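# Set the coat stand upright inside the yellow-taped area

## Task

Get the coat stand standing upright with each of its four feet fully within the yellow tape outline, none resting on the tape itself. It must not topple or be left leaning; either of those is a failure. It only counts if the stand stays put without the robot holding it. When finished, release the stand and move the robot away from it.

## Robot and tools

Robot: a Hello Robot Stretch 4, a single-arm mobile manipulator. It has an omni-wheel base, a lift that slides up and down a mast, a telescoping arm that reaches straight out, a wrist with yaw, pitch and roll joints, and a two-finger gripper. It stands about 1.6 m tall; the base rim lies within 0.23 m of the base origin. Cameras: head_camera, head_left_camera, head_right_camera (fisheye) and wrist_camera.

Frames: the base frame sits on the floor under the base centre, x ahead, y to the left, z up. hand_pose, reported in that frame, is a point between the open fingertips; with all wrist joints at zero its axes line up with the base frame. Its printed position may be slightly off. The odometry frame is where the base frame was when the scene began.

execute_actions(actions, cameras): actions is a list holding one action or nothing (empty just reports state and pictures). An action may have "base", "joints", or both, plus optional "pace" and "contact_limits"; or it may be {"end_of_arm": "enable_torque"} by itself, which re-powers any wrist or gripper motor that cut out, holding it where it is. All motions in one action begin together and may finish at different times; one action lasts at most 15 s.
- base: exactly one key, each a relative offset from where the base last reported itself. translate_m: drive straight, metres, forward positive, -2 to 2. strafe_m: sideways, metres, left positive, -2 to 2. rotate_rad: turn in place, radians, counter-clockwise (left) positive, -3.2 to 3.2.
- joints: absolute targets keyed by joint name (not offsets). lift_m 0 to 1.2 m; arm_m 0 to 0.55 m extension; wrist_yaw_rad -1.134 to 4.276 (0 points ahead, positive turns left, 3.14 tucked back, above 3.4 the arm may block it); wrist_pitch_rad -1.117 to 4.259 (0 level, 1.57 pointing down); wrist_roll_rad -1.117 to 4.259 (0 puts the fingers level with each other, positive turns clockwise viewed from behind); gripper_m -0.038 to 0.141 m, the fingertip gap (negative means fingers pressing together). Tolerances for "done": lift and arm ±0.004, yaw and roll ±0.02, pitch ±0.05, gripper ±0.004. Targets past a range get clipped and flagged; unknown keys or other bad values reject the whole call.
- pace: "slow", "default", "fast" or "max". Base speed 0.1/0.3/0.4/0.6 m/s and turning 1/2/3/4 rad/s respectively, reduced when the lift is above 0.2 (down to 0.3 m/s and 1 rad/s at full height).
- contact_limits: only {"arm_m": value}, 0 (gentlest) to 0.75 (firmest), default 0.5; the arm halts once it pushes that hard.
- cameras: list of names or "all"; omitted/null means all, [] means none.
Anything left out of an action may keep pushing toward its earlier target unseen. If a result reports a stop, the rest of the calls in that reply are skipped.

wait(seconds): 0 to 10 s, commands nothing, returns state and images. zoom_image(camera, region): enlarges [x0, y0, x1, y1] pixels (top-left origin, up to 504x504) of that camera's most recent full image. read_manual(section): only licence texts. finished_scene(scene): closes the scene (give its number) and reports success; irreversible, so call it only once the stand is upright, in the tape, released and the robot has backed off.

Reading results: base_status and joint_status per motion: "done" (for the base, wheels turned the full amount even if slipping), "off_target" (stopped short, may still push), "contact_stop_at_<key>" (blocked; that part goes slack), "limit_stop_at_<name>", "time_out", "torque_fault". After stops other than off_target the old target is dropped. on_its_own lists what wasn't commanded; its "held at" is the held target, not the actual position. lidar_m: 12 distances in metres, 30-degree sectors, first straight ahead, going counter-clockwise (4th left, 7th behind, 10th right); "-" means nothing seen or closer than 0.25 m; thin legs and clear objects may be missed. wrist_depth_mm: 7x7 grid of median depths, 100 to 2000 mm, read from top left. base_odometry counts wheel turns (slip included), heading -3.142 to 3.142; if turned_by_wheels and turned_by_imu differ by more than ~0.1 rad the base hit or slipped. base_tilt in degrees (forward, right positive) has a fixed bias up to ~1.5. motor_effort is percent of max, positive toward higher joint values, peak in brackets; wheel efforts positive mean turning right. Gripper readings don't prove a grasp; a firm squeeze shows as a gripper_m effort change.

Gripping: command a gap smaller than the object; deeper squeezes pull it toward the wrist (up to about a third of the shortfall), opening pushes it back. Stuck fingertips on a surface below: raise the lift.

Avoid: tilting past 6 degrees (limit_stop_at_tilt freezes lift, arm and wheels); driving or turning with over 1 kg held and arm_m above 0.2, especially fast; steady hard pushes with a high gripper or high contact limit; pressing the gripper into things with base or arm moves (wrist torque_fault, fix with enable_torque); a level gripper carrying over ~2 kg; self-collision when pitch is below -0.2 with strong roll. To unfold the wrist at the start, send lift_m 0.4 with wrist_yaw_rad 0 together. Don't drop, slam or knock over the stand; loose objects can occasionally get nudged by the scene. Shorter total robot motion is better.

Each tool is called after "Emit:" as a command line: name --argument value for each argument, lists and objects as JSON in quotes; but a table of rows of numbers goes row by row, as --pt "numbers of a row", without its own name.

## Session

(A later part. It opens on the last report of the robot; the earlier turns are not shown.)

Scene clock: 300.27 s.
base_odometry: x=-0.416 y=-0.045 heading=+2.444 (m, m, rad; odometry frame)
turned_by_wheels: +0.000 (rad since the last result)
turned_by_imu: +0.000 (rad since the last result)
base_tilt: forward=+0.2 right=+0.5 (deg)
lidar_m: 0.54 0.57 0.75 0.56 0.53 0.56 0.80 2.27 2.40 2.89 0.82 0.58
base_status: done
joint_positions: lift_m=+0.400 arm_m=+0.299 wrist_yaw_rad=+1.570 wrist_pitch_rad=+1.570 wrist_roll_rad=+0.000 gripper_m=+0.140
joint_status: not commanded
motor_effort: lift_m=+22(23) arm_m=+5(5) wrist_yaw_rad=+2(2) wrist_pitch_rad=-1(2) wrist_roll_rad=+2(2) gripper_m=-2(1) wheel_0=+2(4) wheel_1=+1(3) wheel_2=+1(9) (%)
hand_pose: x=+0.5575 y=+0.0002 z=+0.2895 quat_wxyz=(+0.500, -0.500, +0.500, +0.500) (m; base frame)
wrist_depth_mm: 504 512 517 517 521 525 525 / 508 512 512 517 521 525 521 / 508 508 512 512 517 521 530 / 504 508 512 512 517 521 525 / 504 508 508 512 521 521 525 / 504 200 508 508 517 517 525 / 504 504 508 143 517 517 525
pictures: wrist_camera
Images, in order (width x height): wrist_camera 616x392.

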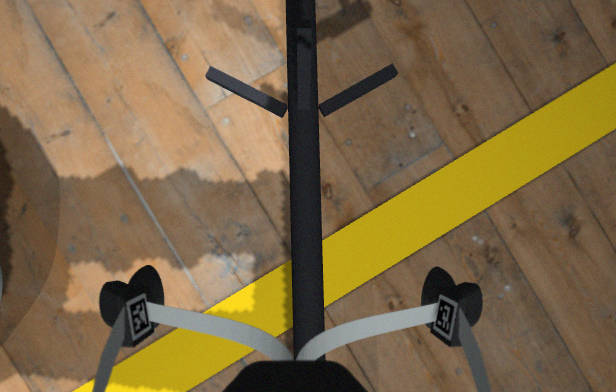

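Emit:
execute_actions --actions '[{"joints":{"lift_m":0.215}}]' --cameras '[]'

Emit:
execute_actions --actions '[{"joints":{"gripper_m":-0.038}}]' --cameras '["wrist_camera"]'

Scene clock: 309.83 s.
base_odometry: x=-0.416 y=-0.045 heading=+2.444 (m, m, rad; odometry frame)
turned_by_wheels: +0.000 (rad since the last result)
turned_by_imu: -0.002 (rad since the last result)
base_tilt: forward=+0.2 right=+0.5 (deg)
lidar_m: 0.56 0.58 0.76 0.56 0.52 0.57 0.82 2.27 2.38 2.91 0.81 0.59
base_status: not commanded
joint_positions: lift_m=+0.215 arm_m=+0.299 wrist_yaw_rad=+1.570 wrist_pitch_rad=+1.570 wrist_roll_rad=+0.000 gripper_m=+0.140
joint_status: all done
motor_effort: lift_m=+17(21) arm_m=+5(5) wrist_yaw_rad=+2(1) wrist_pitch_rad=-1(1) wrist_roll_rad=+1(1) gripper_m=+0(1) wheel_0=+2(2) wheel_1=+1(1) wheel_2=+1(1) (%)
hand_pose: x=+0.5575 y=+0.0002 z=+0.1050 quat_wxyz=(+0.500, -0.500, +0.500, +0.500) (m; base frame)
wrist_depth_mm: 325 327 327 219 332 338 340 / 324 327 327 214 332 334 338 / 324 327 329 212 332 336 338 / 322 325 327 208 332 334 336 / 322 324 327 207 332 334 334 / 322 200 327 204 330 332 334 / 322 324 324 143 330 334 334
pictures: none
No camera images: the call's "cameras" was empty. Leave "cameras" out to get every camera's image.

Scene clock: 312.47 s.
base_odometry: x=-0.416 y=-0.045 heading=+2.444 (m, m, rad; odometry frame)
turned_by_wheels: +0.000 (rad since the last result)
turned_by_imu: -0.001 (rad since the last result)
base_tilt: forward=+0.2 right=+0.5 (deg)
lidar_m: 0.53 0.48 0.74 0.54 0.53 0.57 0.81 2.28 2.39 2.92 0.79 0.55
base_status: not commanded
joint_positions: lift_m=+0.215 arm_m=+0.299 wrist_yaw_rad=+1.570 wrist_pitch_rad=+1.571 wrist_roll_rad=-0.001 gripper_m=-0.037
joint_status: all done
motor_effort: lift_m=+24(24) arm_m=+4(5) wrist_yaw_rad=+0(0) wrist_pitch_rad=-3(3) wrist_roll_rad=+2(1) gripper_m=-25(27) wheel_0=+2(2) wheel_1=+0(1) wheel_2=+1(1) (%)
hand_pose: x=+0.5577 y=+0.0000 z=+0.1044 quat_wxyz=(+0.500, -0.500, +0.500, +0.500) (m; base frame)
wrist_depth_mm: 322 324 215 200 329 330 330 / 320 324 324 198 327 329 332 / 320 322 324 195 329 329 330 / 320 322 324 193 327 329 329 / 319 322 324 192 325 327 329 / 317 320 191 191 187 327 329 / 319 166 320 137 327 157 329
pictures: wrist_camera
Images, in order (width x height): wrist_camera 616x392.

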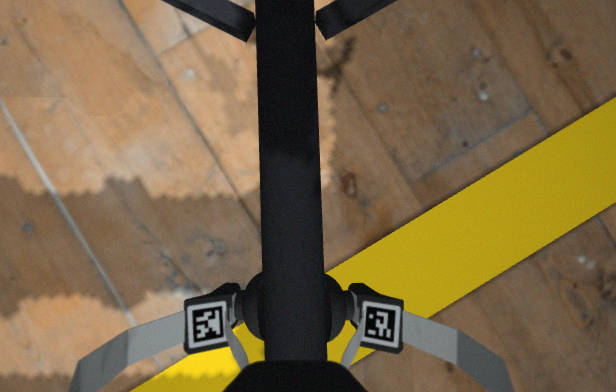

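Emit:
execute_actions --actions '[{"base":{"strafe_m":-0.29},"joints":{"lift_m":0.72,"wrist_pitch_rad":1.05},"pace":"slow"}]' --cameras '["head_left_camera","head_right_camera"]'

Scene clock: 325.90 s.
base_odometry: x=-0.230 y=+0.178 heading=+2.444 (m, m, rad; odometry frame)
turned_by_wheels: +0.000 (rad since the last result)
turned_by_imu: +0.002 (rad since the last result)
base_tilt: forward=+0.2 right=+0.5 (deg)
lidar_m: 0.53 0.55 0.68 0.83 0.79 0.83 2.24 2.13 2.25 2.64 0.78 0.56
base_status: done
joint_positions: lift_m=+0.719 arm_m=+0.299 wrist_yaw_rad=+1.569 wrist_pitch_rad=+1.068 wrist_roll_rad=-0.001 gripper_m=-0.037
joint_status: all done
on_its_own: wrist_pitch_rad is at rest, and its effort (-53) is outside its rest range (-23 to +23)
motor_effort: lift_m=+31(35) arm_m=+4(4) wrist_yaw_rad=+4(15) wrist_pitch_rad=-53(49) wrist_roll_rad=+0(3) gripper_m=-24(29) wheel_0=-2(15) wheel_1=-1(4) wheel_2=+1(7) (%)
hand_pose: x=+0.5580 y=+0.1389 z=+0.6446 quat_wxyz=(+0.609, -0.360, +0.360, +0.608) (m; base frame)
wrist_depth_mm: 1281 1255 229 220 1281 1255 1060 / 1160 1160 1182 213 1182 1182 1138 / 1078 1060 1078 207 1078 1078 1098 / 991 976 1008 203 991 1008 991 / 891 904 904 199 917 931 931 / 842 842 192 194 187 866 866 / 654 167 768 137 798 157 820
pictures: head_left_camera, head_right_camera
Images, in order (width x height): head_left_camera 420x672, head_right_camera 420x672.

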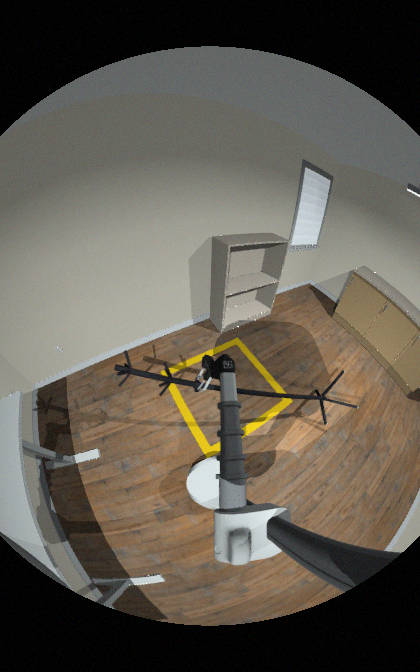

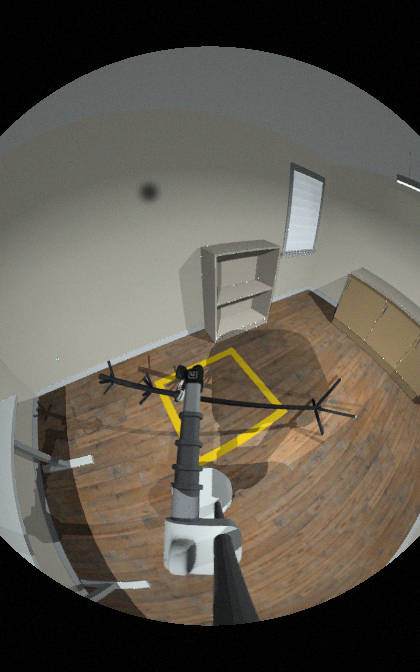

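Emit:
execute_actions --actions '[{"base":{"strafe_m":-0.5},"joints":{"lift_m":1.02,"wrist_pitch_rad":0.52},"pace":"slow"}]' --cameras '["head_left_camera","head_camera"]'

Scene clock: 347.20 s.
base_odometry: x=+0.091 y=+0.561 heading=+2.444 (m, m, rad; odometry frame)
turned_by_wheels: +0.000 (rad since the last result)
turned_by_imu: +0.002 (rad since the last result)
base_tilt: forward=+0.2 right=+0.5 (deg)
lidar_m: 0.49 0.56 0.80 1.26 1.23 1.31 1.97 1.90 2.00 2.22 0.52 0.51
base_status: done
joint_positions: lift_m=+1.020 arm_m=+0.299 wrist_yaw_rad=+1.570 wrist_pitch_rad=+0.522 wrist_roll_rad=+0.000 gripper_m=-0.038
joint_status: all done
motor_effort: lift_m=+20(29) arm_m=+4(4) wrist_yaw_rad=+2(14) wrist_pitch_rad=-7(79) wrist_roll_rad=+0(2) gripper_m=-16(26) wheel_0=+1(20) wheel_1=+0(7) wheel_2=+1(10) (%)
hand_pose: x=+0.5580 y=+0.2500 z=+1.0544 quat_wxyz=(+0.683, -0.182, +0.182, +0.683) (m; base frame)
wrist_depth_mm: 1756 1863 - - 1708 1397 1160 / 1336 1708 - - 1808 1464 1229 / 1983 - - - 1921 1499 1281 / - - - - - 1576 1308 / 1921 1983 1983 - 1921 1618 1336 / 1618 1661 184 200 1618 1618 1397 / 1397 153 1336 140 1366 1430 1366
pictures: head_camera, head_left_camera
Images, in order (width x height): head_camera 420x560, head_left_camera 420x672.

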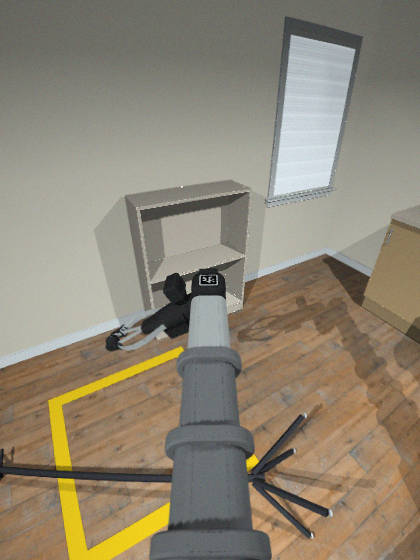

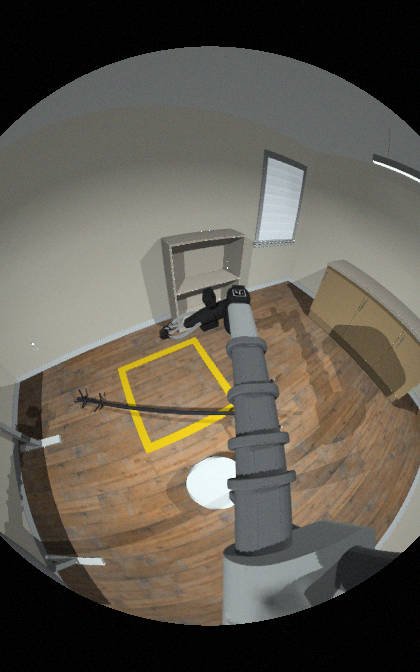

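Emit:
execute_actions --actions '[{"base":{"strafe_m":0.79},"joints":{"lift_m":0.4,"wrist_pitch_rad":1.57,"gripper_m":0.14}}]' --cameras '["wrist_camera","head_left_camera"]'

Scene clock: 361.87 s.
base_odometry: x=-0.416 y=-0.045 heading=+2.444 (m, m, rad; odometry frame)
turned_by_wheels: +0.000 (rad since the last result)
turned_by_imu: -0.004 (rad since the last result)
base_tilt: forward=+0.2 right=+0.5 (deg)
lidar_m: 0.55 0.59 0.76 0.56 0.53 0.56 0.80 2.26 2.39 2.89 0.78 0.59
base_status: done
joint_positions: lift_m=+0.400 arm_m=+0.299 wrist_yaw_rad=+1.570 wrist_pitch_rad=+1.570 wrist_roll_rad=+0.000 gripper_m=+0.140
joint_status: all done
motor_effort: lift_m=+17(23) arm_m=+3(3) wrist_yaw_rad=+0(1) wrist_pitch_rad=-1(3) wrist_roll_rad=+2(1) gripper_m=+0(17) wheel_0=+1(9) wheel_1=-2(10) wheel_2=+0(0) (%)
hand_pose: x=+0.5577 y=+0.0002 z=+0.2899 quat_wxyz=(+0.500, -0.500, +0.500, +0.500) (m; base frame)
wrist_depth_mm: 508 512 512 418 521 525 530 / 504 512 512 517 521 521 525 / 508 512 508 517 521 521 525 / 504 508 512 512 521 521 525 / 504 508 512 512 517 521 525 / 500 200 508 512 517 521 530 / 500 504 508 143 517 512 521
pictures: head_left_camera, wrist_camera
Images, in order (width x height): head_left_camera 420x672, wrist_camera 616x392.

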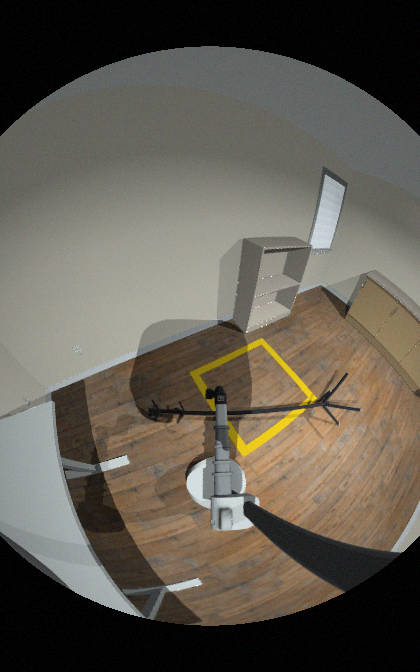

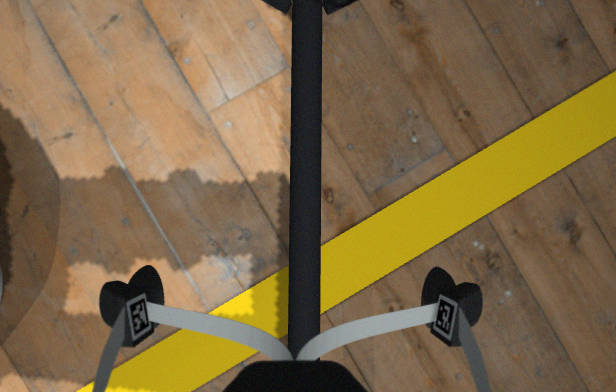

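Emit:
execute_actions --actions '[{"base":{"strafe_m":0.08},"joints":{"lift_m":0.215}}]' --cameras '[]'

Emit:
execute_actions --actions '[{"joints":{"gripper_m":-0.038}}]' --cameras '["wrist_camera"]'

Scene clock: 370.33 s.
base_odometry: x=-0.468 y=-0.106 heading=+2.444 (m, m, rad; odometry frame)
turned_by_wheels: +0.000 (rad since the last result)
turned_by_imu: -0.002 (rad since the last result)
base_tilt: forward=+0.1 right=+0.5 (deg)
lidar_m: 0.55 0.59 0.64 0.47 0.46 0.47 0.70 2.31 2.42 2.99 0.76 0.58
base_status: done
joint_positions: lift_m=+0.215 arm_m=+0.299 wrist_yaw_rad=+1.570 wrist_pitch_rad=+1.570 wrist_roll_rad=+0.000 gripper_m=+0.140
joint_status: all done
motor_effort: lift_m=+17(17) arm_m=+4(3) wrist_yaw_rad=+1(0) wrist_pitch_rad=+1(0) wrist_roll_rad=+1(0) gripper_m=-1(0) wheel_0=+0(8) wheel_1=-1(7) wheel_2=+0(1) (%)
hand_pose: x=+0.5577 y=+0.0002 z=+0.1050 quat_wxyz=(+0.500, -0.500, +0.500, +0.500) (m; base frame)
wrist_depth_mm: 325 327 330 216 332 338 338 / 324 325 329 213 334 336 338 / 324 327 329 211 332 334 338 / 324 327 329 207 332 334 336 / 322 325 325 205 330 334 336 / 322 200 327 202 329 332 334 / 322 324 327 142 329 330 334
pictures: none
No camera images: the call's "cameras" was empty. Leave "cameras" out to get every camera's image.

Scene clock: 372.97 s.
base_odometry: x=-0.468 y=-0.106 heading=+2.444 (m, m, rad; odometry frame)
turned_by_wheels: +0.000 (rad since the last result)
turned_by_imu: -0.001 (rad since the last result)
base_tilt: forward=+0.2 right=+0.5 (deg)
lidar_m: 0.53 0.51 0.61 0.47 0.45 0.47 0.70 2.30 2.42 3.00 0.78 0.55
base_status: not commanded
joint_positions: lift_m=+0.215 arm_m=+0.299 wrist_yaw_rad=+1.570 wrist_pitch_rad=+1.571 wrist_roll_rad=+0.000 gripper_m=-0.037
joint_status: all done
motor_effort: lift_m=+24(24) arm_m=+4(3) wrist_yaw_rad=+0(2) wrist_pitch_rad=-4(4) wrist_roll_rad=-1(0) gripper_m=-27(24) wheel_0=+0(0) wheel_1=-1(1) wheel_2=+0(0) (%)
hand_pose: x=+0.5577 y=-0.0001 z=+0.1044 quat_wxyz=(+0.500, -0.500, +0.500, +0.500) (m; base frame)
wrist_depth_mm: 322 324 325 198 329 329 332 / 322 324 324 196 327 329 330 / 320 322 325 193 329 329 332 / 320 322 324 191 327 329 330 / 320 320 322 189 327 327 329 / 320 319 195 187 185 327 330 / 319 166 322 140 324 324 329
pictures: wrist_camera
Images, in order (width x height): wrist_camera 616x392.

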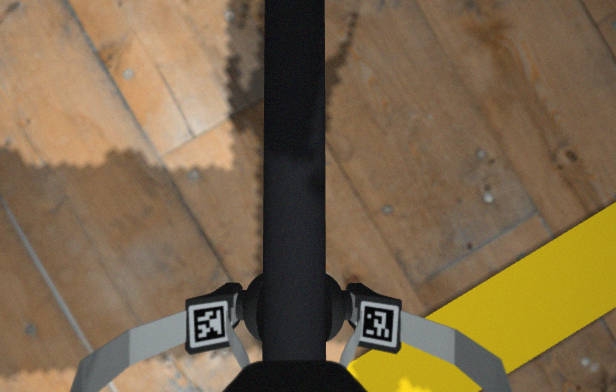

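Same first step as before.

Emit:
execute_actions --actions '[{"base":{"strafe_m":-0.29},"joints":{"lift_m":0.72,"wrist_pitch_rad":1.05},"pace":"slow"}]' --cameras '["wrist_camera"]'

Scene clock: 380.80 s.
base_odometry: x=-0.282 y=+0.117 heading=+2.444 (m, m, rad; odometry frame)
turned_by_wheels: +0.000 (rad since the last result)
turned_by_imu: +0.002 (rad since the last result)
base_tilt: forward=+0.2 right=+0.5 (deg)
lidar_m: 0.53 0.57 0.73 0.73 0.72 0.75 1.11 2.17 2.30 2.71 0.74 0.54
base_status: done
joint_positions: lift_m=+0.719 arm_m=+0.299 wrist_yaw_rad=+1.568 wrist_pitch_rad=+1.068 wrist_roll_rad=+0.000 gripper_m=-0.037
joint_status: all done
on_its_own: wrist_pitch_rad is at rest, and its effort (-53) is outside its rest range (-23 to +23)
motor_effort: lift_m=+31(31) arm_m=+4(4) wrist_yaw_rad=+7(12) wrist_pitch_rad=-53(55) wrist_roll_rad=-2(1) gripper_m=-24(25) wheel_0=-1(16) wheel_1=-2(5) wheel_2=+0(6) (%)
hand_pose: x=+0.5581 y=+0.1387 z=+0.6445 quat_wxyz=(+0.609, -0.360, +0.360, +0.608) (m; base frame)
wrist_depth_mm: 1255 1255 1308 211 1308 1229 1042 / 1160 1138 1160 206 1182 1182 1098 / 1060 1060 1060 202 1078 1078 1098 / 991 976 976 198 991 991 1008 / 904 904 904 194 917 931 931 / 842 842 196 189 187 866 866 / 654 166 788 138 798 788 809
pictures: wrist_camera
Images, in order (width x height): wrist_camera 616x392.

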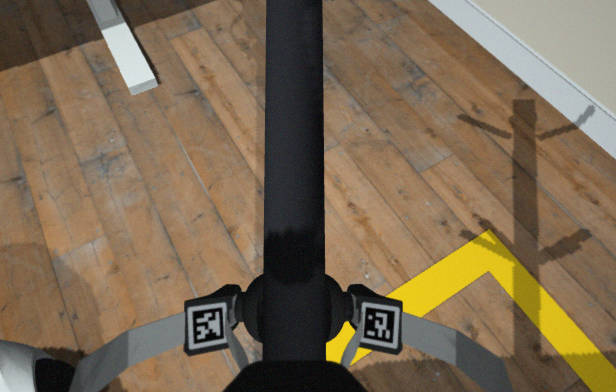

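Emit:
execute_actions --actions '[{"base":{"strafe_m":-0.15},"joints":{"lift_m":0.85,"wrist_pitch_rad":0.87},"pace":"slow"}]' --cameras '["wrist_camera"]'

Scene clock: 392.00 s.
base_odometry: x=-0.186 y=+0.231 heading=+2.447 (m, m, rad; odometry frame)
turned_by_wheels: +0.003 (rad since the last result)
turned_by_imu: +0.004 (rad since the last result)
base_tilt: forward=+0.2 right=+0.4 (deg)
lidar_m: 0.52 0.60 0.73 0.88 0.84 0.92 2.20 2.11 2.20 2.58 0.74 0.56
base_status: done
joint_positions: lift_m=+0.850 arm_m=+0.299 wrist_yaw_rad=+1.578 wrist_pitch_rad=+0.846 wrist_roll_rad=+0.001 gripper_m=-0.037
joint_status: all done
on_its_own: wrist_yaw_rad is at rest, and its effort (-24) is outside its rest range (-13 to +13); wrist_pitch_rad is at rest, and its effort (+69) is outside its rest range (-23 to +23)
motor_effort: lift_m=+20(32) arm_m=+4(3) wrist_yaw_rad=-24(24) wrist_pitch_rad=+69(76) wrist_roll_rad=-1(3) gripper_m=-23(24) wheel_0=+22(22) wheel_1=+3(10) wheel_2=+13(12) (%)
hand_pose: x=+0.5563 y=+0.1920 z=+0.8123 quat_wxyz=(+0.642, -0.291, +0.289, +0.647) (m; base frame)
wrist_depth_mm: 1537 1708 1921 219 1618 1229 1042 / 1708 1808 1808 211 1708 1336 1098 / 1576 1576 1618 204 1576 1430 1138 / 1366 1366 1397 198 1430 1397 1205 / 1182 1229 1229 191 1255 1255 1229 / 1098 1098 190 185 184 1118 1118 / 976 165 960 140 976 960 1008
pictures: wrist_camera
Images, in order (width x height): wrist_camera 616x392.

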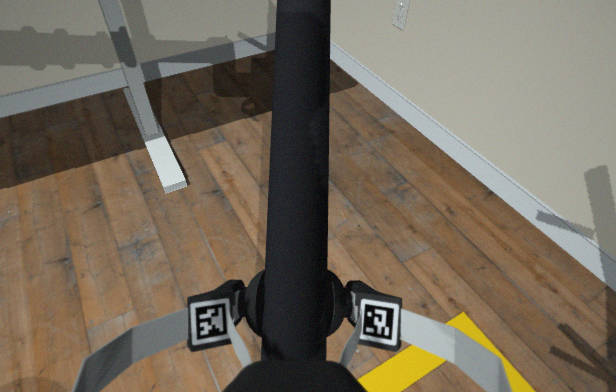

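Emit:
execute_actions --actions '[{"joints":{"lift_m":0.93},"pace":"slow"}]' --cameras '["head_left_camera"]'

Scene clock: 398.87 s.
base_odometry: x=-0.185 y=+0.232 heading=+2.443 (m, m, rad; odometry frame)
turned_by_wheels: -0.003 (rad since the last result)
turned_by_imu: -0.005 (rad since the last result)
base_tilt: forward=+0.2 right=+0.5 (deg)
lidar_m: 0.53 0.57 0.72 0.88 0.85 0.91 2.19 2.12 2.23 2.59 0.73 0.55
base_status: not commanded
joint_positions: lift_m=+0.929 arm_m=+0.299 wrist_yaw_rad=+1.568 wrist_pitch_rad=+0.891 wrist_roll_rad=+0.000 gripper_m=-0.037
joint_status: all done
on_its_own: wrist_pitch_rad is at rest, and its effort (-61) is outside its rest range (-23 to +23)
motor_effort: lift_m=+31(30) arm_m=+3(3) wrist_yaw_rad=+7(22) wrist_pitch_rad=-61(70) wrist_roll_rad=+0(1) gripper_m=-27(25) wheel_0=-2(22) wheel_1=-1(4) wheel_2=+0(13) (%)
hand_pose: x=+0.5582 y=+0.1812 z=+0.8830 quat_wxyz=(+0.639, -0.304, +0.305, +0.637) (m; base frame)
wrist_depth_mm: 1618 1756 - 200 1618 1255 1042 / 1661 1756 1808 196 1708 1336 1118 / 1576 1576 1576 194 1618 1430 1160 / 1397 1397 1397 191 1430 1397 1255 / 1255 1255 1255 189 1255 1255 1255 / 1118 1138 193 187 186 1160 1160 / 1042 160 991 141 1025 1008 1042
pictures: head_left_camera
Images, in order (width x height): head_left_camera 420x672.

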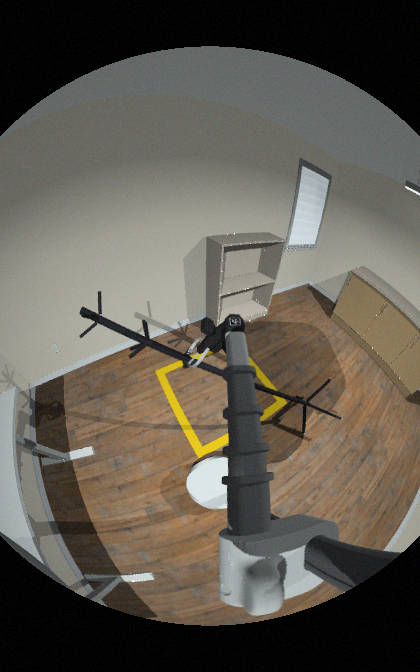

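Emit:
execute_actions --actions '[{"base":{"strafe_m":-0.09},"joints":{"lift_m":0.97,"wrist_pitch_rad":0.78},"pace":"slow"}]' --cameras '[]'

Emit:
execute_actions --actions '[{"base":{"strafe_m":-0.09},"joints":{"lift_m":1.01,"wrist_pitch_rad":0.67},"pace":"slow"}]' --cameras '["head_left_camera"]'

Scene clock: 416.13 s.
base_odometry: x=-0.128 y=+0.300 heading=+2.446 (m, m, rad; odometry frame)
turned_by_wheels: +0.002 (rad since the last result)
turned_by_imu: +0.003 (rad since the last result)
base_tilt: forward=+0.2 right=+0.4 (deg)
lidar_m: 0.52 0.58 0.72 0.96 0.92 0.99 2.12 2.07 2.18 2.53 0.73 0.54
base_status: done
joint_positions: lift_m=+0.970 arm_m=+0.299 wrist_yaw_rad=+1.578 wrist_pitch_rad=+0.758 wrist_roll_rad=+0.000 gripper_m=-0.037
joint_status: all done
on_its_own: wrist_yaw_rad is at rest, and its effort (-21) is outside its rest range (-13 to +13); wrist_pitch_rad is at rest, and its effort (+62) is outside its rest range (-23 to +23)
motor_effort: lift_m=+19(37) arm_m=+3(3) wrist_yaw_rad=-21(21) wrist_pitch_rad=+62(83) wrist_roll_rad=-2(1) gripper_m=-22(25) wheel_0=+18(19) wheel_1=+3(7) wheel_2=+10(10) (%)
hand_pose: x=+0.5563 y=+0.2100 z=+0.9499 quat_wxyz=(+0.655, -0.262, +0.261, +0.659) (m; base frame)
wrist_depth_mm: 1537 1756 1863 203 1618 1255 1060 / 1708 1863 - 199 1708 1336 1118 / 1808 1921 - 195 1863 1397 1160 / 1661 1661 1708 190 1661 1499 1229 / 1464 1464 1464 186 1499 1430 1281 / 1281 1281 185 183 184 1336 1281 / 1160 159 1118 145 1138 1138 1182
pictures: none
No camera images: the call's "cameras" was empty. Leave "cameras" out to get every camera's image.

Scene clock: 418.17 s.
base_odometry: x=-0.070 y=+0.369 heading=+2.448 (m, m, rad; odometry frame)
turned_by_wheels: +0.002 (rad since the last result)
turned_by_imu: +0.002 (rad since the last result)
base_tilt: forward=+0.2 right=+0.5 (deg)
lidar_m: 0.52 0.58 0.72 1.06 1.01 1.05 2.08 2.02 2.11 2.42 0.65 0.54
base_status: done
joint_positions: lift_m=+1.010 arm_m=+0.299 wrist_yaw_rad=+1.576 wrist_pitch_rad=+0.650 wrist_roll_rad=+0.000 gripper_m=-0.037
joint_status: all done
on_its_own: wrist_yaw_rad is at rest, and its effort (-17) is outside its rest range (-13 to +13); wrist_pitch_rad is at rest, and its effort (+56) is outside its rest range (-23 to +23)
motor_effort: lift_m=+19(31) arm_m=+4(3) wrist_yaw_rad=-17(21) wrist_pitch_rad=+56(75) wrist_roll_rad=-1(1) gripper_m=-21(25) wheel_0=+17(16) wheel_1=+2(9) wheel_2=+8(9) (%)
hand_pose: x=+0.5564 y=+0.2302 z=+1.0138 quat_wxyz=(+0.668, -0.226, +0.225, +0.672) (m; base frame)
wrist_depth_mm: 1060 1255 1921 206 1618 1281 1078 / 1708 1863 - 201 1756 1336 1118 / 1808 1983 - 195 1808 1397 1182 / 1983 - - 191 1921 1499 1229 / 1618 1661 1708 186 1708 1576 1281 / 1430 1464 185 181 183 1464 1336 / 1281 158 1229 145 1255 1229 1281
pictures: head_left_camera
Images, in order (width x height): head_left_camera 420x672.

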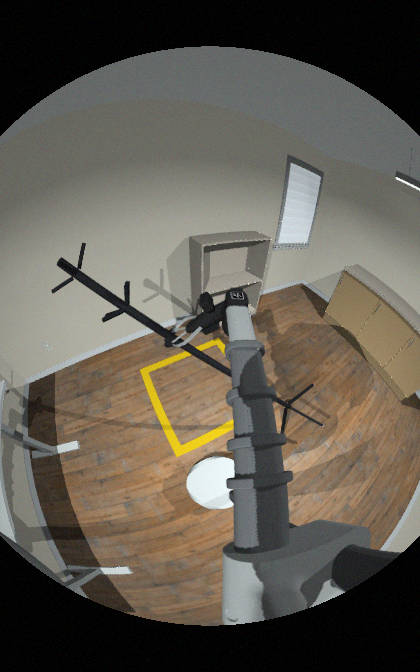

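Emit:
execute_actions --actions '[{"joints":{"lift_m":1.07},"pace":"slow"}]' --cameras '[]'

Scene clock: 422.83 s.
base_odometry: x=-0.070 y=+0.370 heading=+2.446 (m, m, rad; odometry frame)
turned_by_wheels: -0.002 (rad since the last result)
turned_by_imu: -0.004 (rad since the last result)
base_tilt: forward=+0.2 right=+0.4 (deg)
lidar_m: 0.52 0.59 0.75 1.05 1.01 1.07 2.08 2.03 2.12 2.40 0.64 0.53
base_status: not commanded
joint_positions: lift_m=+1.069 arm_m=+0.299 wrist_yaw_rad=+1.568 wrist_pitch_rad=+0.695 wrist_roll_rad=+0.000 gripper_m=-0.037
joint_status: all done
on_its_own: wrist_pitch_rad is at rest, and its effort (-72) is outside its rest range (-23 to +23)
motor_effort: lift_m=+32(32) arm_m=+3(3) wrist_yaw_rad=+9(18) wrist_pitch_rad=-72(77) wrist_roll_rad=+1(0) gripper_m=-22(22) wheel_0=-2(17) wheel_1=-1(2) wheel_2=+0(8) (%)
hand_pose: x=+0.5583 y=+0.2214 z=+1.0626 quat_wxyz=(+0.666, -0.240, +0.241, +0.664) (m; base frame)
wrist_depth_mm: 1118 1397 - 190 1618 1308 1098 / 1708 1921 - 189 1756 1397 1138 / 1863 - - 187 1863 1430 1205 / 1921 1863 1921 186 1863 1537 1229 / 1661 1661 1661 183 1661 1576 1281 / 1430 1464 190 181 186 1430 1397 / 1281 158 1229 146 1281 1255 1308
pictures: none
No camera images: the call's "cameras" was empty. Leave "cameras" out to get every camera's image.

Emit:
execute_actions --actions '[{"base":{"strafe_m":0.15},"joints":{"lift_m":1.05},"pace":"slow"}]' --cameras '["head_left_camera"]'

Scene clock: 435.40 s.
base_odometry: x=-0.166 y=+0.255 heading=+2.445 (m, m, rad; odometry frame)
turned_by_wheels: -0.001 (rad since the last result)
turned_by_imu: -0.004 (rad since the last result)
base_tilt: forward=+0.2 right=+0.5 (deg)
lidar_m: 0.52 0.59 0.73 0.91 0.85 0.93 2.17 2.09 2.18 2.54 0.68 0.55
base_status: done
joint_positions: lift_m=+1.049 arm_m=+0.299 wrist_yaw_rad=+1.568 wrist_pitch_rad=+0.694 wrist_roll_rad=+0.000 gripper_m=-0.037
joint_status: all done
on_its_own: wrist_pitch_rad is at rest, and its effort (-71) is outside its rest range (-23 to +23)
motor_effort: lift_m=+26(31) arm_m=+3(3) wrist_yaw_rad=+5(8) wrist_pitch_rad=-71(78) wrist_roll_rad=+0(2) gripper_m=-22(22) wheel_0=-5(10) wheel_1=-1(6) wheel_2=-2(2) (%)
hand_pose: x=+0.5583 y=+0.2215 z=+1.0431 quat_wxyz=(+0.666, -0.240, +0.241, +0.664) (m; base frame)
wrist_depth_mm: 946 1255 1863 195 1576 1205 1025 / 1618 1808 - 192 1618 1255 1078 / 1756 1921 - 189 1756 1366 1118 / 1808 1863 1921 187 1863 1464 1182 / 1618 1618 1618 184 1661 1537 1229 / 1430 1430 189 181 186 1430 1281 / 1255 158 1229 146 1229 1229 1255
pictures: head_left_camera
Images, in order (width x height): head_left_camera 420x672.

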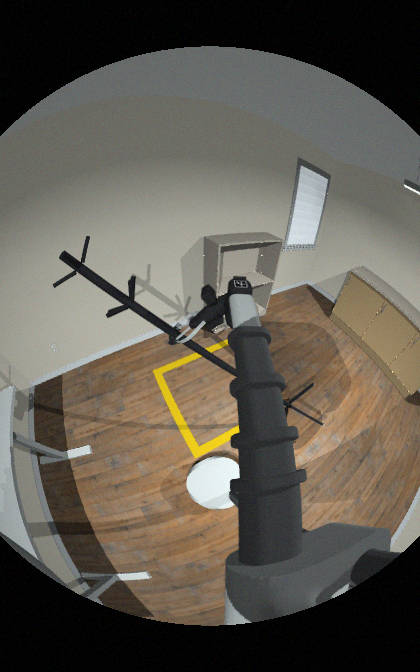

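Emit:
execute_actions --actions '[{"base":{"strafe_m":0.3},"pace":"slow"}]' --cameras '["head_left_camera","head_camera"]'

Scene clock: 450.87 s.
base_odometry: x=-0.359 y=+0.025 heading=+2.444 (m, m, rad; odometry frame)
turned_by_wheels: -0.001 (rad since the last result)
turned_by_imu: -0.006 (rad since the last result)
base_tilt: forward=+0.2 right=+0.5 (deg)
lidar_m: 0.53 0.60 0.73 0.64 0.59 0.65 0.90 2.22 2.34 2.84 0.68 0.55
base_status: done
joint_positions: lift_m=+1.049 arm_m=+0.299 wrist_yaw_rad=+1.568 wrist_pitch_rad=+0.694 wrist_roll_rad=+0.000 gripper_m=-0.037
joint_status: not commanded
on_its_own: wrist_pitch_rad is at rest, and its effort (-71) is outside its rest range (-23 to +23)
motor_effort: lift_m=+26(26) arm_m=+3(3) wrist_yaw_rad=+6(8) wrist_pitch_rad=-71(73) wrist_roll_rad=+0(0) gripper_m=-24(23) wheel_0=-5(9) wheel_1=+0(6) wheel_2=-2(3) (%)
hand_pose: x=+0.5583 y=+0.2215 z=+1.0431 quat_wxyz=(+0.666, -0.240, +0.241, +0.664) (m; base frame)
wrist_depth_mm: 878 1430 1618 194 1336 1060 866 / 723 1537 1756 191 1430 1118 917 / 1464 1708 1921 189 1537 1160 976 / 1618 1808 1921 186 1661 1255 1042 / 1618 1618 1618 183 1576 1308 1078 / 1430 1397 190 181 186 1366 1118 / 1281 158 1229 146 1205 1205 1182
pictures: head_camera, head_left_camera
Images, in order (width x height): head_camera 420x560, head_left_camera 420x672.

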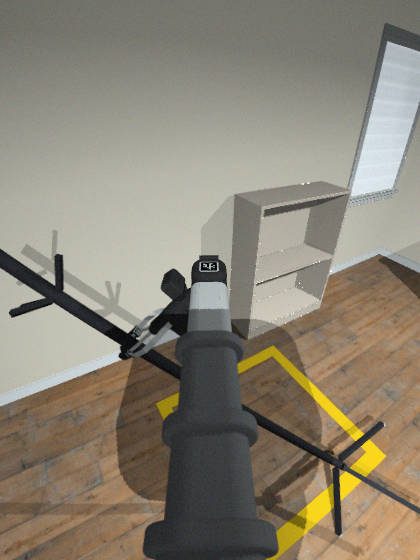

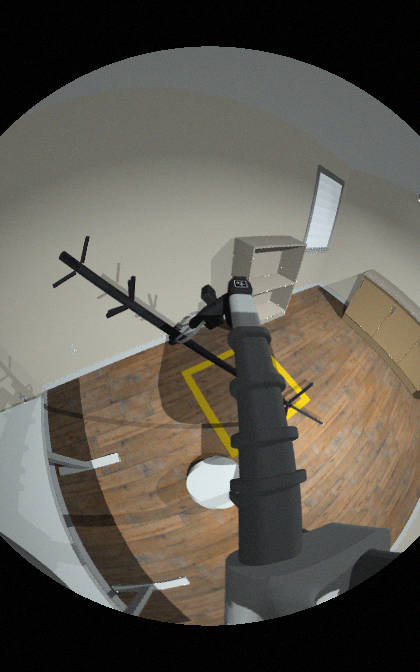

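Emit:
execute_actions --actions '[{"base":{"strafe_m":0.27},"pace":"slow"}]' --cameras '["head_left_camera","head_camera"]'

Scene clock: 462.23 s.
base_odometry: x=-0.532 y=-0.182 heading=+2.444 (m, m, rad; odometry frame)
turned_by_wheels: -0.001 (rad since the last result)
turned_by_imu: -0.005 (rad since the last result)
base_tilt: forward=+0.2 right=+0.5 (deg)
lidar_m: 0.52 0.59 0.52 0.39 0.37 0.40 0.57 2.36 2.48 3.07 0.68 0.54
base_status: done
joint_positions: lift_m=+1.049 arm_m=+0.299 wrist_yaw_rad=+1.568 wrist_pitch_rad=+0.694 wrist_roll_rad=+0.000 gripper_m=-0.037
joint_status: not commanded
on_its_own: wrist_pitch_rad is at rest, and its effort (-71) is outside its rest range (-23 to +23)
motor_effort: lift_m=+26(26) arm_m=+3(3) wrist_yaw_rad=+5(6) wrist_pitch_rad=-71(73) wrist_roll_rad=+0(1) gripper_m=-22(21) wheel_0=-5(10) wheel_1=+0(4) wheel_2=-2(3) (%)
hand_pose: x=+0.5583 y=+0.2215 z=+1.0431 quat_wxyz=(+0.666, -0.240, +0.241, +0.664) (m; base frame)
wrist_depth_mm: 1025 1255 1397 193 1138 917 768 / 683 1336 1464 191 1229 960 809 / 564 1464 1618 189 1308 1025 831 / 1336 1618 1756 186 1397 1098 878 / 1430 1618 1661 183 1537 1138 931 / 1397 1397 189 182 186 1205 976 / 1255 158 1229 146 1229 1160 1042
pictures: head_camera, head_left_camera
Images, in order (width x height): head_camera 420x560, head_left_camera 420x672.

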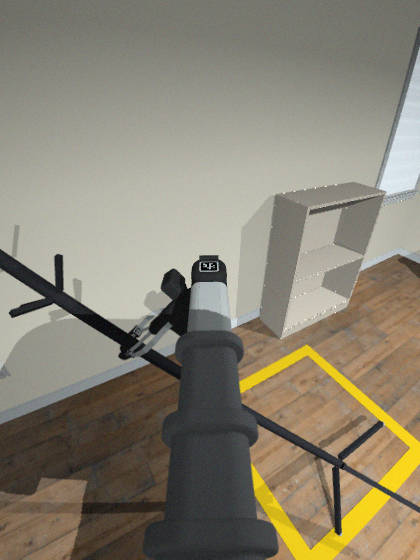

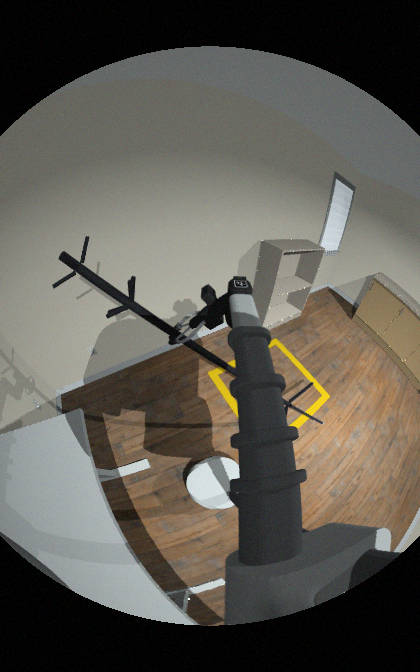

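Emit:
execute_actions --actions '[{"base":{"strafe_m":0.1},"joints":{"arm_m":0.37},"pace":"slow"}]' --cameras '["head_left_camera","head_camera"]'

Scene clock: 473.77 s.
base_odometry: x=-0.597 y=-0.259 heading=+2.443 (m, m, rad; odometry frame)
turned_by_wheels: -0.001 (rad since the last result)
turned_by_imu: -0.004 (rad since the last result)
base_tilt: forward=+0.2 right=+0.5 (deg)
lidar_m: 0.57 0.67 0.40 0.30 0.29 0.28 0.45 2.41 2.55 3.15 0.70 0.58
base_status: done
joint_positions: lift_m=+1.049 arm_m=+0.369 wrist_yaw_rad=+1.567 wrist_pitch_rad=+0.694 wrist_roll_rad=+0.001 gripper_m=-0.037
joint_status: all done
on_its_own: wrist_pitch_rad is at rest, and its effort (-72) is outside its rest range (-23 to +23)
motor_effort: lift_m=+26(26) arm_m=+5(7) wrist_yaw_rad=+7(10) wrist_pitch_rad=-72(73) wrist_roll_rad=-2(2) gripper_m=-22(21) wheel_0=-7(10) wheel_1=+1(2) wheel_2=-2(1) (%)
hand_pose: x=+0.6281 y=+0.2214 z=+1.0431 quat_wxyz=(+0.666, -0.240, +0.241, +0.664) (m; base frame)
wrist_depth_mm: 1078 1205 1336 195 1008 788 668 / 1160 1281 1464 191 1060 842 699 / 1255 1397 1618 187 1160 891 732 / 1336 1499 1708 186 1255 946 768 / 1430 1537 1661 183 1336 1008 809 / 1366 1430 189 181 187 1060 866 / 1229 157 1205 143 1255 1025 917
pictures: head_camera, head_left_camera
Images, in order (width x height): head_camera 420x560, head_left_camera 420x672.

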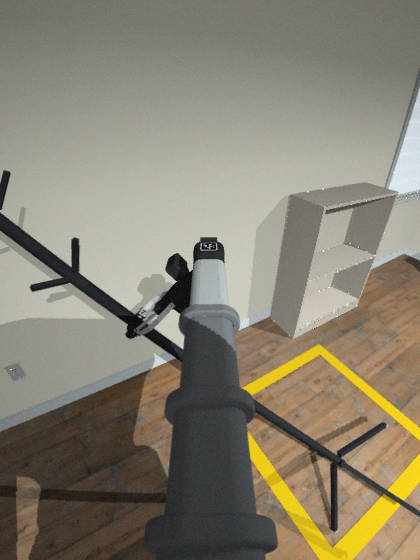

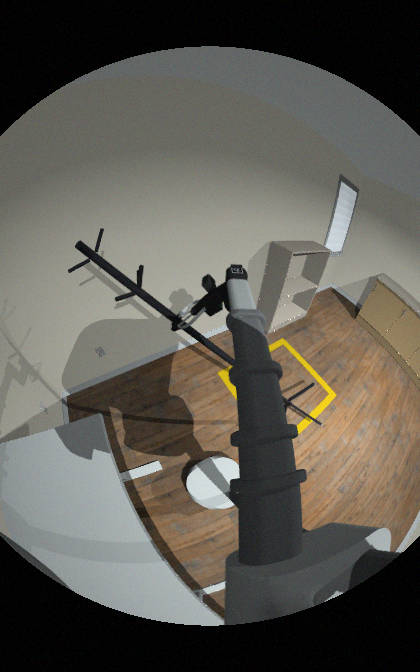

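Emit:
execute_actions --actions '[{"base":{"strafe_m":-0.187},"joints":{"arm_m":0.32,"lift_m":1.094,"wrist_pitch_rad":0.5},"pace":"slow"}]' --cameras '["head_left_camera"]'

Scene clock: 501.33 s.
base_odometry: x=-0.477 y=-0.115 heading=+2.444 (m, m, rad; odometry frame)
turned_by_wheels: +0.001 (rad since the last result)
turned_by_imu: +0.001 (rad since the last result)
base_tilt: forward=+0.2 right=+0.4 (deg)
lidar_m: 0.54 0.60 0.64 0.47 0.44 0.45 0.69 2.32 2.44 3.00 0.64 0.51
base_status: done
joint_positions: lift_m=+1.094 arm_m=+0.321 wrist_yaw_rad=+1.571 wrist_pitch_rad=+0.499 wrist_roll_rad=+0.000 gripper_m=-0.037
joint_status: all done
motor_effort: lift_m=+19(38) arm_m=-5(6) wrist_yaw_rad=-4(9) wrist_pitch_rad=+3(91) wrist_roll_rad=-2(3) gripper_m=-18(22) wheel_0=+7(13) wheel_1=-1(2) wheel_2=+4(7) (%)
hand_pose: x=+0.5791 y=+0.2534 z=+1.1343 quat_wxyz=(+0.685, -0.175, +0.175, +0.685) (m; base frame)
wrist_depth_mm: 1160 1308 1464 176 1138 917 778 / 1229 1336 1499 174 1205 960 798 / 976 1397 1618 172 1255 976 831 / 715 1499 1708 170 1336 1025 854 / 991 1618 1863 169 1430 1078 891 / 1430 1661 186 167 1308 1118 904 / 1430 151 1499 139 1464 1078 946
pictures: head_left_camera
Images, in order (width x height): head_left_camera 420x672.

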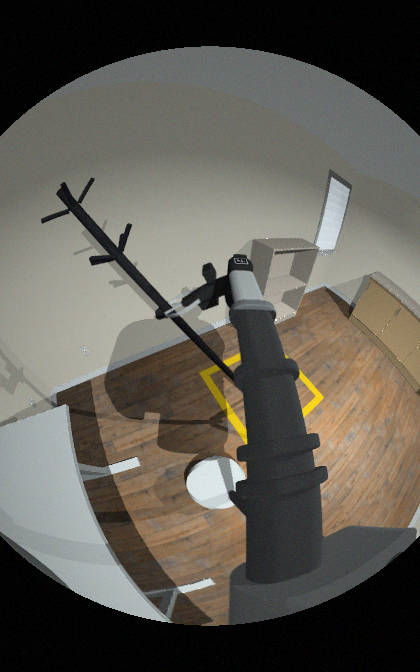

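Emit:
execute_actions --actions '[{"base":{"strafe_m":-0.166},"joints":{"lift_m":1.122,"wrist_pitch_rad":0.36},"pace":"slow"}]' --cameras '["head_left_camera"]'

Scene clock: 507.43 s.
base_odometry: x=-0.370 y=+0.012 heading=+2.445 (m, m, rad; odometry frame)
turned_by_wheels: +0.001 (rad since the last result)
turned_by_imu: +0.000 (rad since the last result)
base_tilt: forward=+0.2 right=+0.4 (deg)
lidar_m: 0.53 0.60 0.85 0.62 0.59 0.63 0.91 2.23 2.37 2.83 0.55 0.47
base_status: done
joint_positions: lift_m=+1.122 arm_m=+0.321 wrist_yaw_rad=+1.575 wrist_pitch_rad=+0.359 wrist_roll_rad=+0.000 gripper_m=-0.038
joint_status: all done
on_its_own: wrist_yaw_rad is at rest, and its effort (-15) is outside its rest range (-13 to +13)
motor_effort: lift_m=+22(29) arm_m=-4(5) wrist_yaw_rad=-15(14) wrist_pitch_rad=+1(26) wrist_roll_rad=+0(2) gripper_m=-17(18) wheel_0=+7(10) wheel_1=+0(6) wheel_2=+2(4) (%)
hand_pose: x=+0.5779 y=+0.2704 z=+1.1985 quat_wxyz=(+0.694, -0.127, +0.126, +0.697) (m; base frame)
wrist_depth_mm: 1255 1397 1576 179 1281 1008 866 / 1336 1464 1618 175 1308 1060 878 / 1397 1537 1661 173 1336 1060 891 / 1098 1576 1708 170 1397 1118 904 / 798 1618 1808 168 1464 1118 931 / 1464 1661 180 166 1366 1182 946 / 1576 148 1661 149 1499 1118 976
pictures: head_left_camera
Images, in order (width x height): head_left_camera 420x672.

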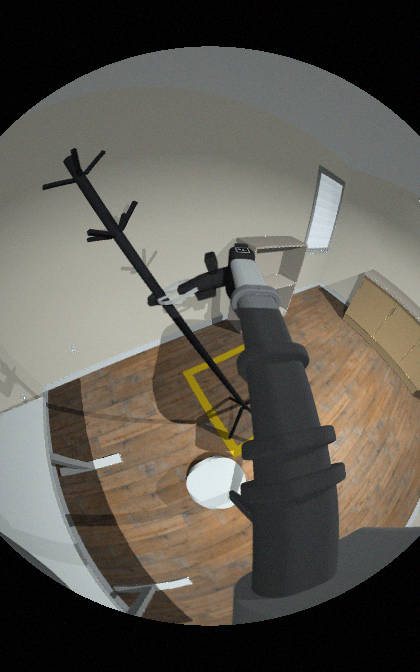

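Emit:
execute_actions --actions '[{"base":{"strafe_m":-0.16},"joints":{"lift_m":1.128,"wrist_pitch_rad":0.22},"pace":"slow"}]' --cameras '["head_left_camera","head_camera"]'

Scene clock: 514.77 s.
base_odometry: x=-0.267 y=+0.134 heading=+2.445 (m, m, rad; odometry frame)
turned_by_wheels: +0.000 (rad since the last result)
turned_by_imu: +0.000 (rad since the last result)
base_tilt: forward=+0.2 right=+0.5 (deg)
lidar_m: 0.45 0.58 1.66 0.78 0.74 0.79 1.13 2.16 2.28 2.70 2.59 0.45
base_status: done
joint_positions: lift_m=+1.128 arm_m=+0.321 wrist_yaw_rad=+1.575 wrist_pitch_rad=+0.220 wrist_roll_rad=+0.000 gripper_m=-0.038
joint_status: all done
motor_effort: lift_m=+23(29) arm_m=-4(4) wrist_yaw_rad=-11(15) wrist_pitch_rad=+0(28) wrist_roll_rad=-2(1) gripper_m=-18(19) wheel_0=+4(10) wheel_1=+1(3) wheel_2=+1(1) (%)
hand_pose: x=+0.5779 y=+0.2819 z=+1.2431 quat_wxyz=(+0.701, -0.078, +0.078, +0.704) (m; base frame)
wrist_depth_mm: 1397 1537 1756 180 1366 1118 946 / 1430 1576 1756 176 1430 1160 946 / 1499 1618 1863 174 1464 1160 960 / 1499 1708 1808 171 1499 1160 960 / 1118 1255 1921 168 1499 1160 991 / 931 1756 181 166 1430 1205 1008 / 1618 148 1983 150 1499 1160 1025
pictures: head_camera, head_left_camera
Images, in order (width x height): head_camera 420x560, head_left_camera 420x672.

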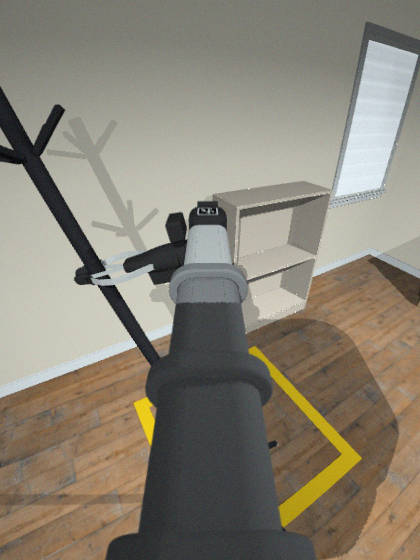

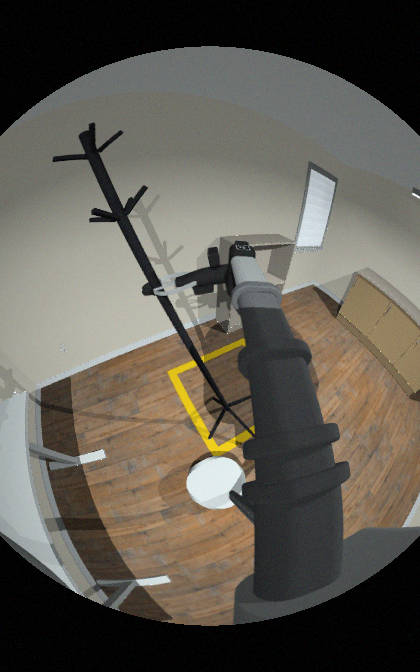

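Emit:
execute_actions --actions '[{"base":{"strafe_m":-0.15},"joints":{"lift_m":1.114,"wrist_pitch_rad":0.09},"pace":"slow"}]' --cameras '["head_left_camera","head_camera"]'

Scene clock: 522.27 s.
base_odometry: x=-0.171 y=+0.249 heading=+2.445 (m, m, rad; odometry frame)
turned_by_wheels: +0.000 (rad since the last result)
turned_by_imu: -0.001 (rad since the last result)
base_tilt: forward=+0.2 right=+0.4 (deg)
lidar_m: 0.43 0.39 1.73 0.91 0.86 0.93 2.17 2.10 2.21 2.58 2.47 1.88
base_status: done
joint_positions: lift_m=+1.114 arm_m=+0.321 wrist_yaw_rad=+1.575 wrist_pitch_rad=+0.091 wrist_roll_rad=+0.000 gripper_m=-0.038
joint_status: all done
on_its_own: wrist_yaw_rad is at rest, and its effort (-14) is outside its rest range (-13 to +13)
motor_effort: lift_m=+16(12) arm_m=-4(4) wrist_yaw_rad=-14(14) wrist_pitch_rad=-5(22) wrist_roll_rad=-1(2) gripper_m=-18(18) wheel_0=+3(10) wheel_1=+1(2) wheel_2=+0(1) (%)
hand_pose: x=+0.5778 y=+0.2877 z=+1.2662 quat_wxyz=(+0.705, -0.032, +0.032, +0.708) (m; base frame)
wrist_depth_mm: 1537 1756 1863 151 1499 1229 1025 / 1576 1708 1921 152 1537 1229 1025 / 1576 1756 1983 154 1576 1255 1025 / 1576 1756 1983 156 1576 1229 1042 / 1576 1756 1983 157 1576 1281 1042 / 1078 1182 181 158 1464 1255 1060 / 1618 156 - 150 1499 1182 1060
pictures: head_camera, head_left_camera
Images, in order (width x height): head_camera 420x560, head_left_camera 420x672.

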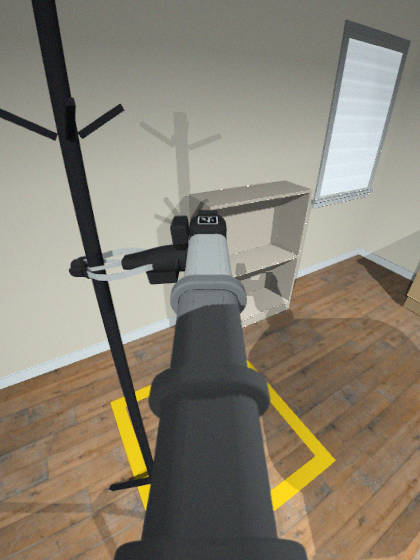

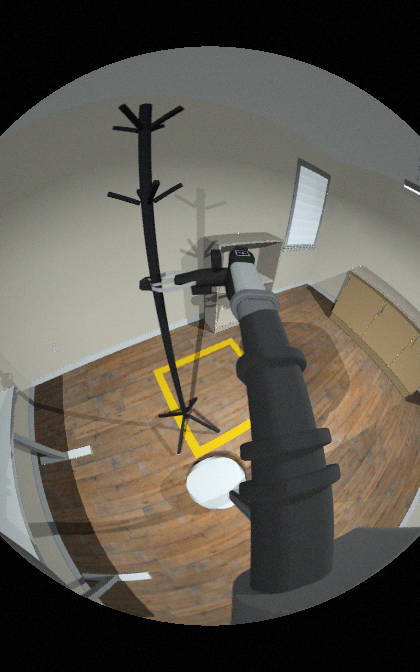

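Emit:
execute_actions --actions '[{"joints":{"gripper_m":0.06,"wrist_pitch_rad":0.0}}]' --cameras '["wrist_camera"]'

Scene clock: 530.23 s.
base_odometry: x=-0.171 y=+0.249 heading=+2.446 (m, m, rad; odometry frame)
turned_by_wheels: +0.000 (rad since the last result)
turned_by_imu: -0.002 (rad since the last result)
base_tilt: forward=+0.2 right=+0.5 (deg)
lidar_m: 0.44 0.48 0.47 0.91 0.85 0.92 2.18 2.11 2.19 2.56 2.47 1.88
base_status: not commanded
joint_positions: lift_m=+1.114 arm_m=+0.321 wrist_yaw_rad=+1.576 wrist_pitch_rad=+0.003 wrist_roll_rad=+0.000 gripper_m=+0.060
joint_status: all done
on_its_own: wrist_yaw_rad is at rest, and its effort (-17) is outside its rest range (-13 to +13)
motor_effort: lift_m=+18(18) arm_m=-4(4) wrist_yaw_rad=-17(17) wrist_pitch_rad=-11(19) wrist_roll_rad=-1(1) gripper_m=-6(19) wheel_0=+3(3) wheel_1=+2(2) wheel_2=+1(1) (%)
hand_pose: x=+0.5775 y=+0.2889 z=+1.2914 quat_wxyz=(+0.705, -0.001, +0.001, +0.709) (m; base frame)
wrist_depth_mm: 1576 1756 1921 1921 1576 1229 1042 / 1576 1808 1863 1921 1576 1229 1042 / 1618 1756 189 1921 1576 1229 1042 / 1576 1756 186 - 1576 1205 1025 / 1576 1708 185 - 1576 1229 1042 / 1430 1430 183 - 208 1255 1025 / 1008 1025 183 149 1537 1182 1042
pictures: wrist_camera
Images, in order (width x height): wrist_camera 616x392.

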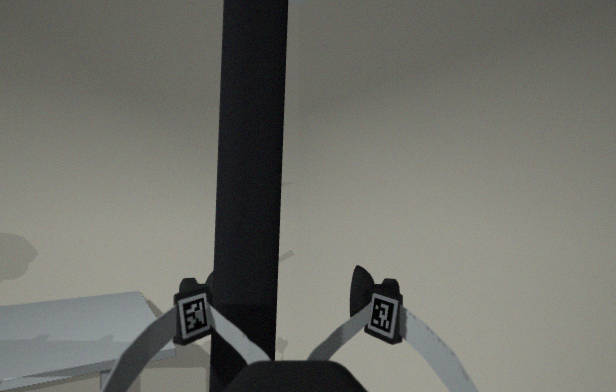

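Emit:
execute_actions --actions '[]'

Scene clock: 534.67 s.
base_odometry: x=-0.171 y=+0.249 heading=+2.446 (m, m, rad; odometry frame)
turned_by_wheels: +0.000 (rad since the last result)
turned_by_imu: -0.001 (rad since the last result)
base_tilt: forward=+0.2 right=+0.4 (deg)
lidar_m: 1.53 0.47 0.47 0.91 0.87 0.93 2.18 2.09 2.20 2.57 2.46 1.91
base_status: not commanded
joint_positions: lift_m=+1.114 arm_m=+0.321 wrist_yaw_rad=+1.576 wrist_pitch_rad=+0.003 wrist_roll_rad=+0.000 gripper_m=+0.060
joint_status: all done
on_its_own: wrist_yaw_rad is at rest, and its effort (-17) is outside its rest range (-13 to +13)
motor_effort: lift_m=+18(18) arm_m=-3(4) wrist_yaw_rad=-17(17) wrist_pitch_rad=-11(19) wrist_roll_rad=-1(1) gripper_m=-4(19) wheel_0=+3(3) wheel_1=+2(2) wheel_2=+1(1) (%)
hand_pose: x=+0.5775 y=+0.2889 z=+1.2914 quat_wxyz=(+0.705, -0.001, +0.001, +0.709) (m; base frame)
wrist_depth_mm: 1576 1756 1863 1921 1576 1229 1025 / 1576 1708 1921 1921 1576 1229 1042 / 1576 1756 189 1921 1537 1229 1025 / 1576 1756 186 - 1576 1229 1042 / 1618 1756 185 - 1576 1255 1060 / 1430 1430 183 - 207 1229 1025 / 1025 1008 183 148 1618 1182 1025
pictures: head_camera, head_left_camera, head_right_camera, wrist_camera
Images, in order (width x height): head_camera 420x560, head_left_camera 420x672, head_right_camera 420x672, wrist_camera 616x392.

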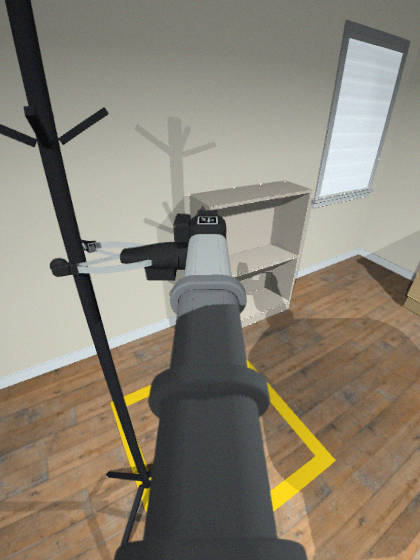

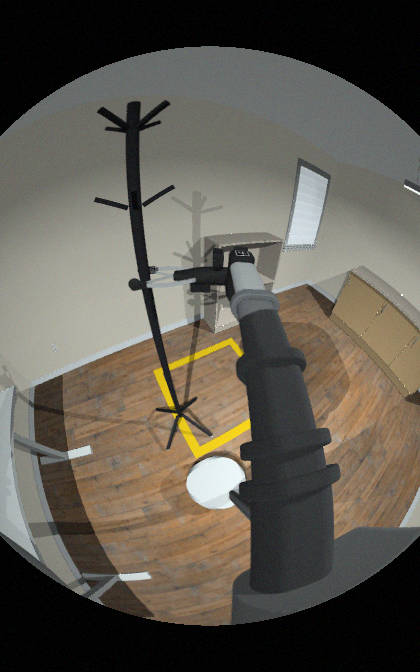

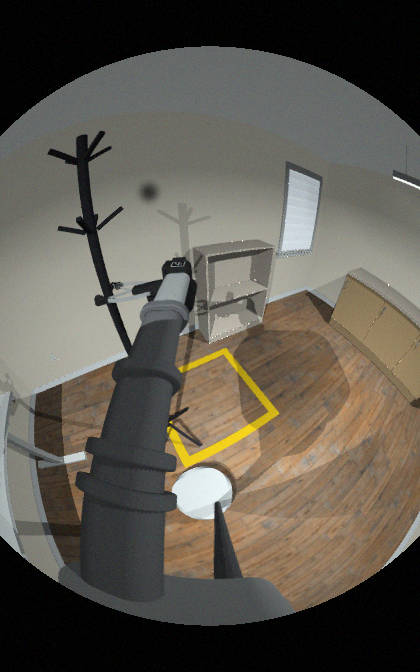

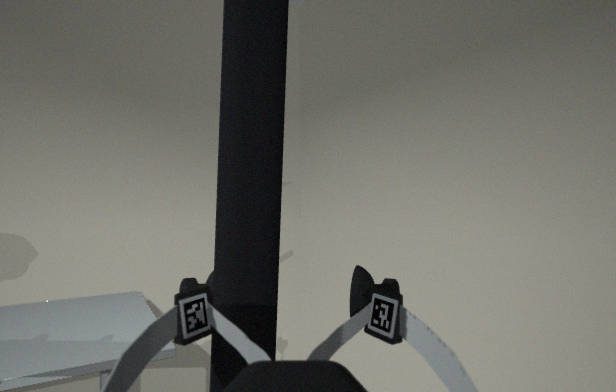

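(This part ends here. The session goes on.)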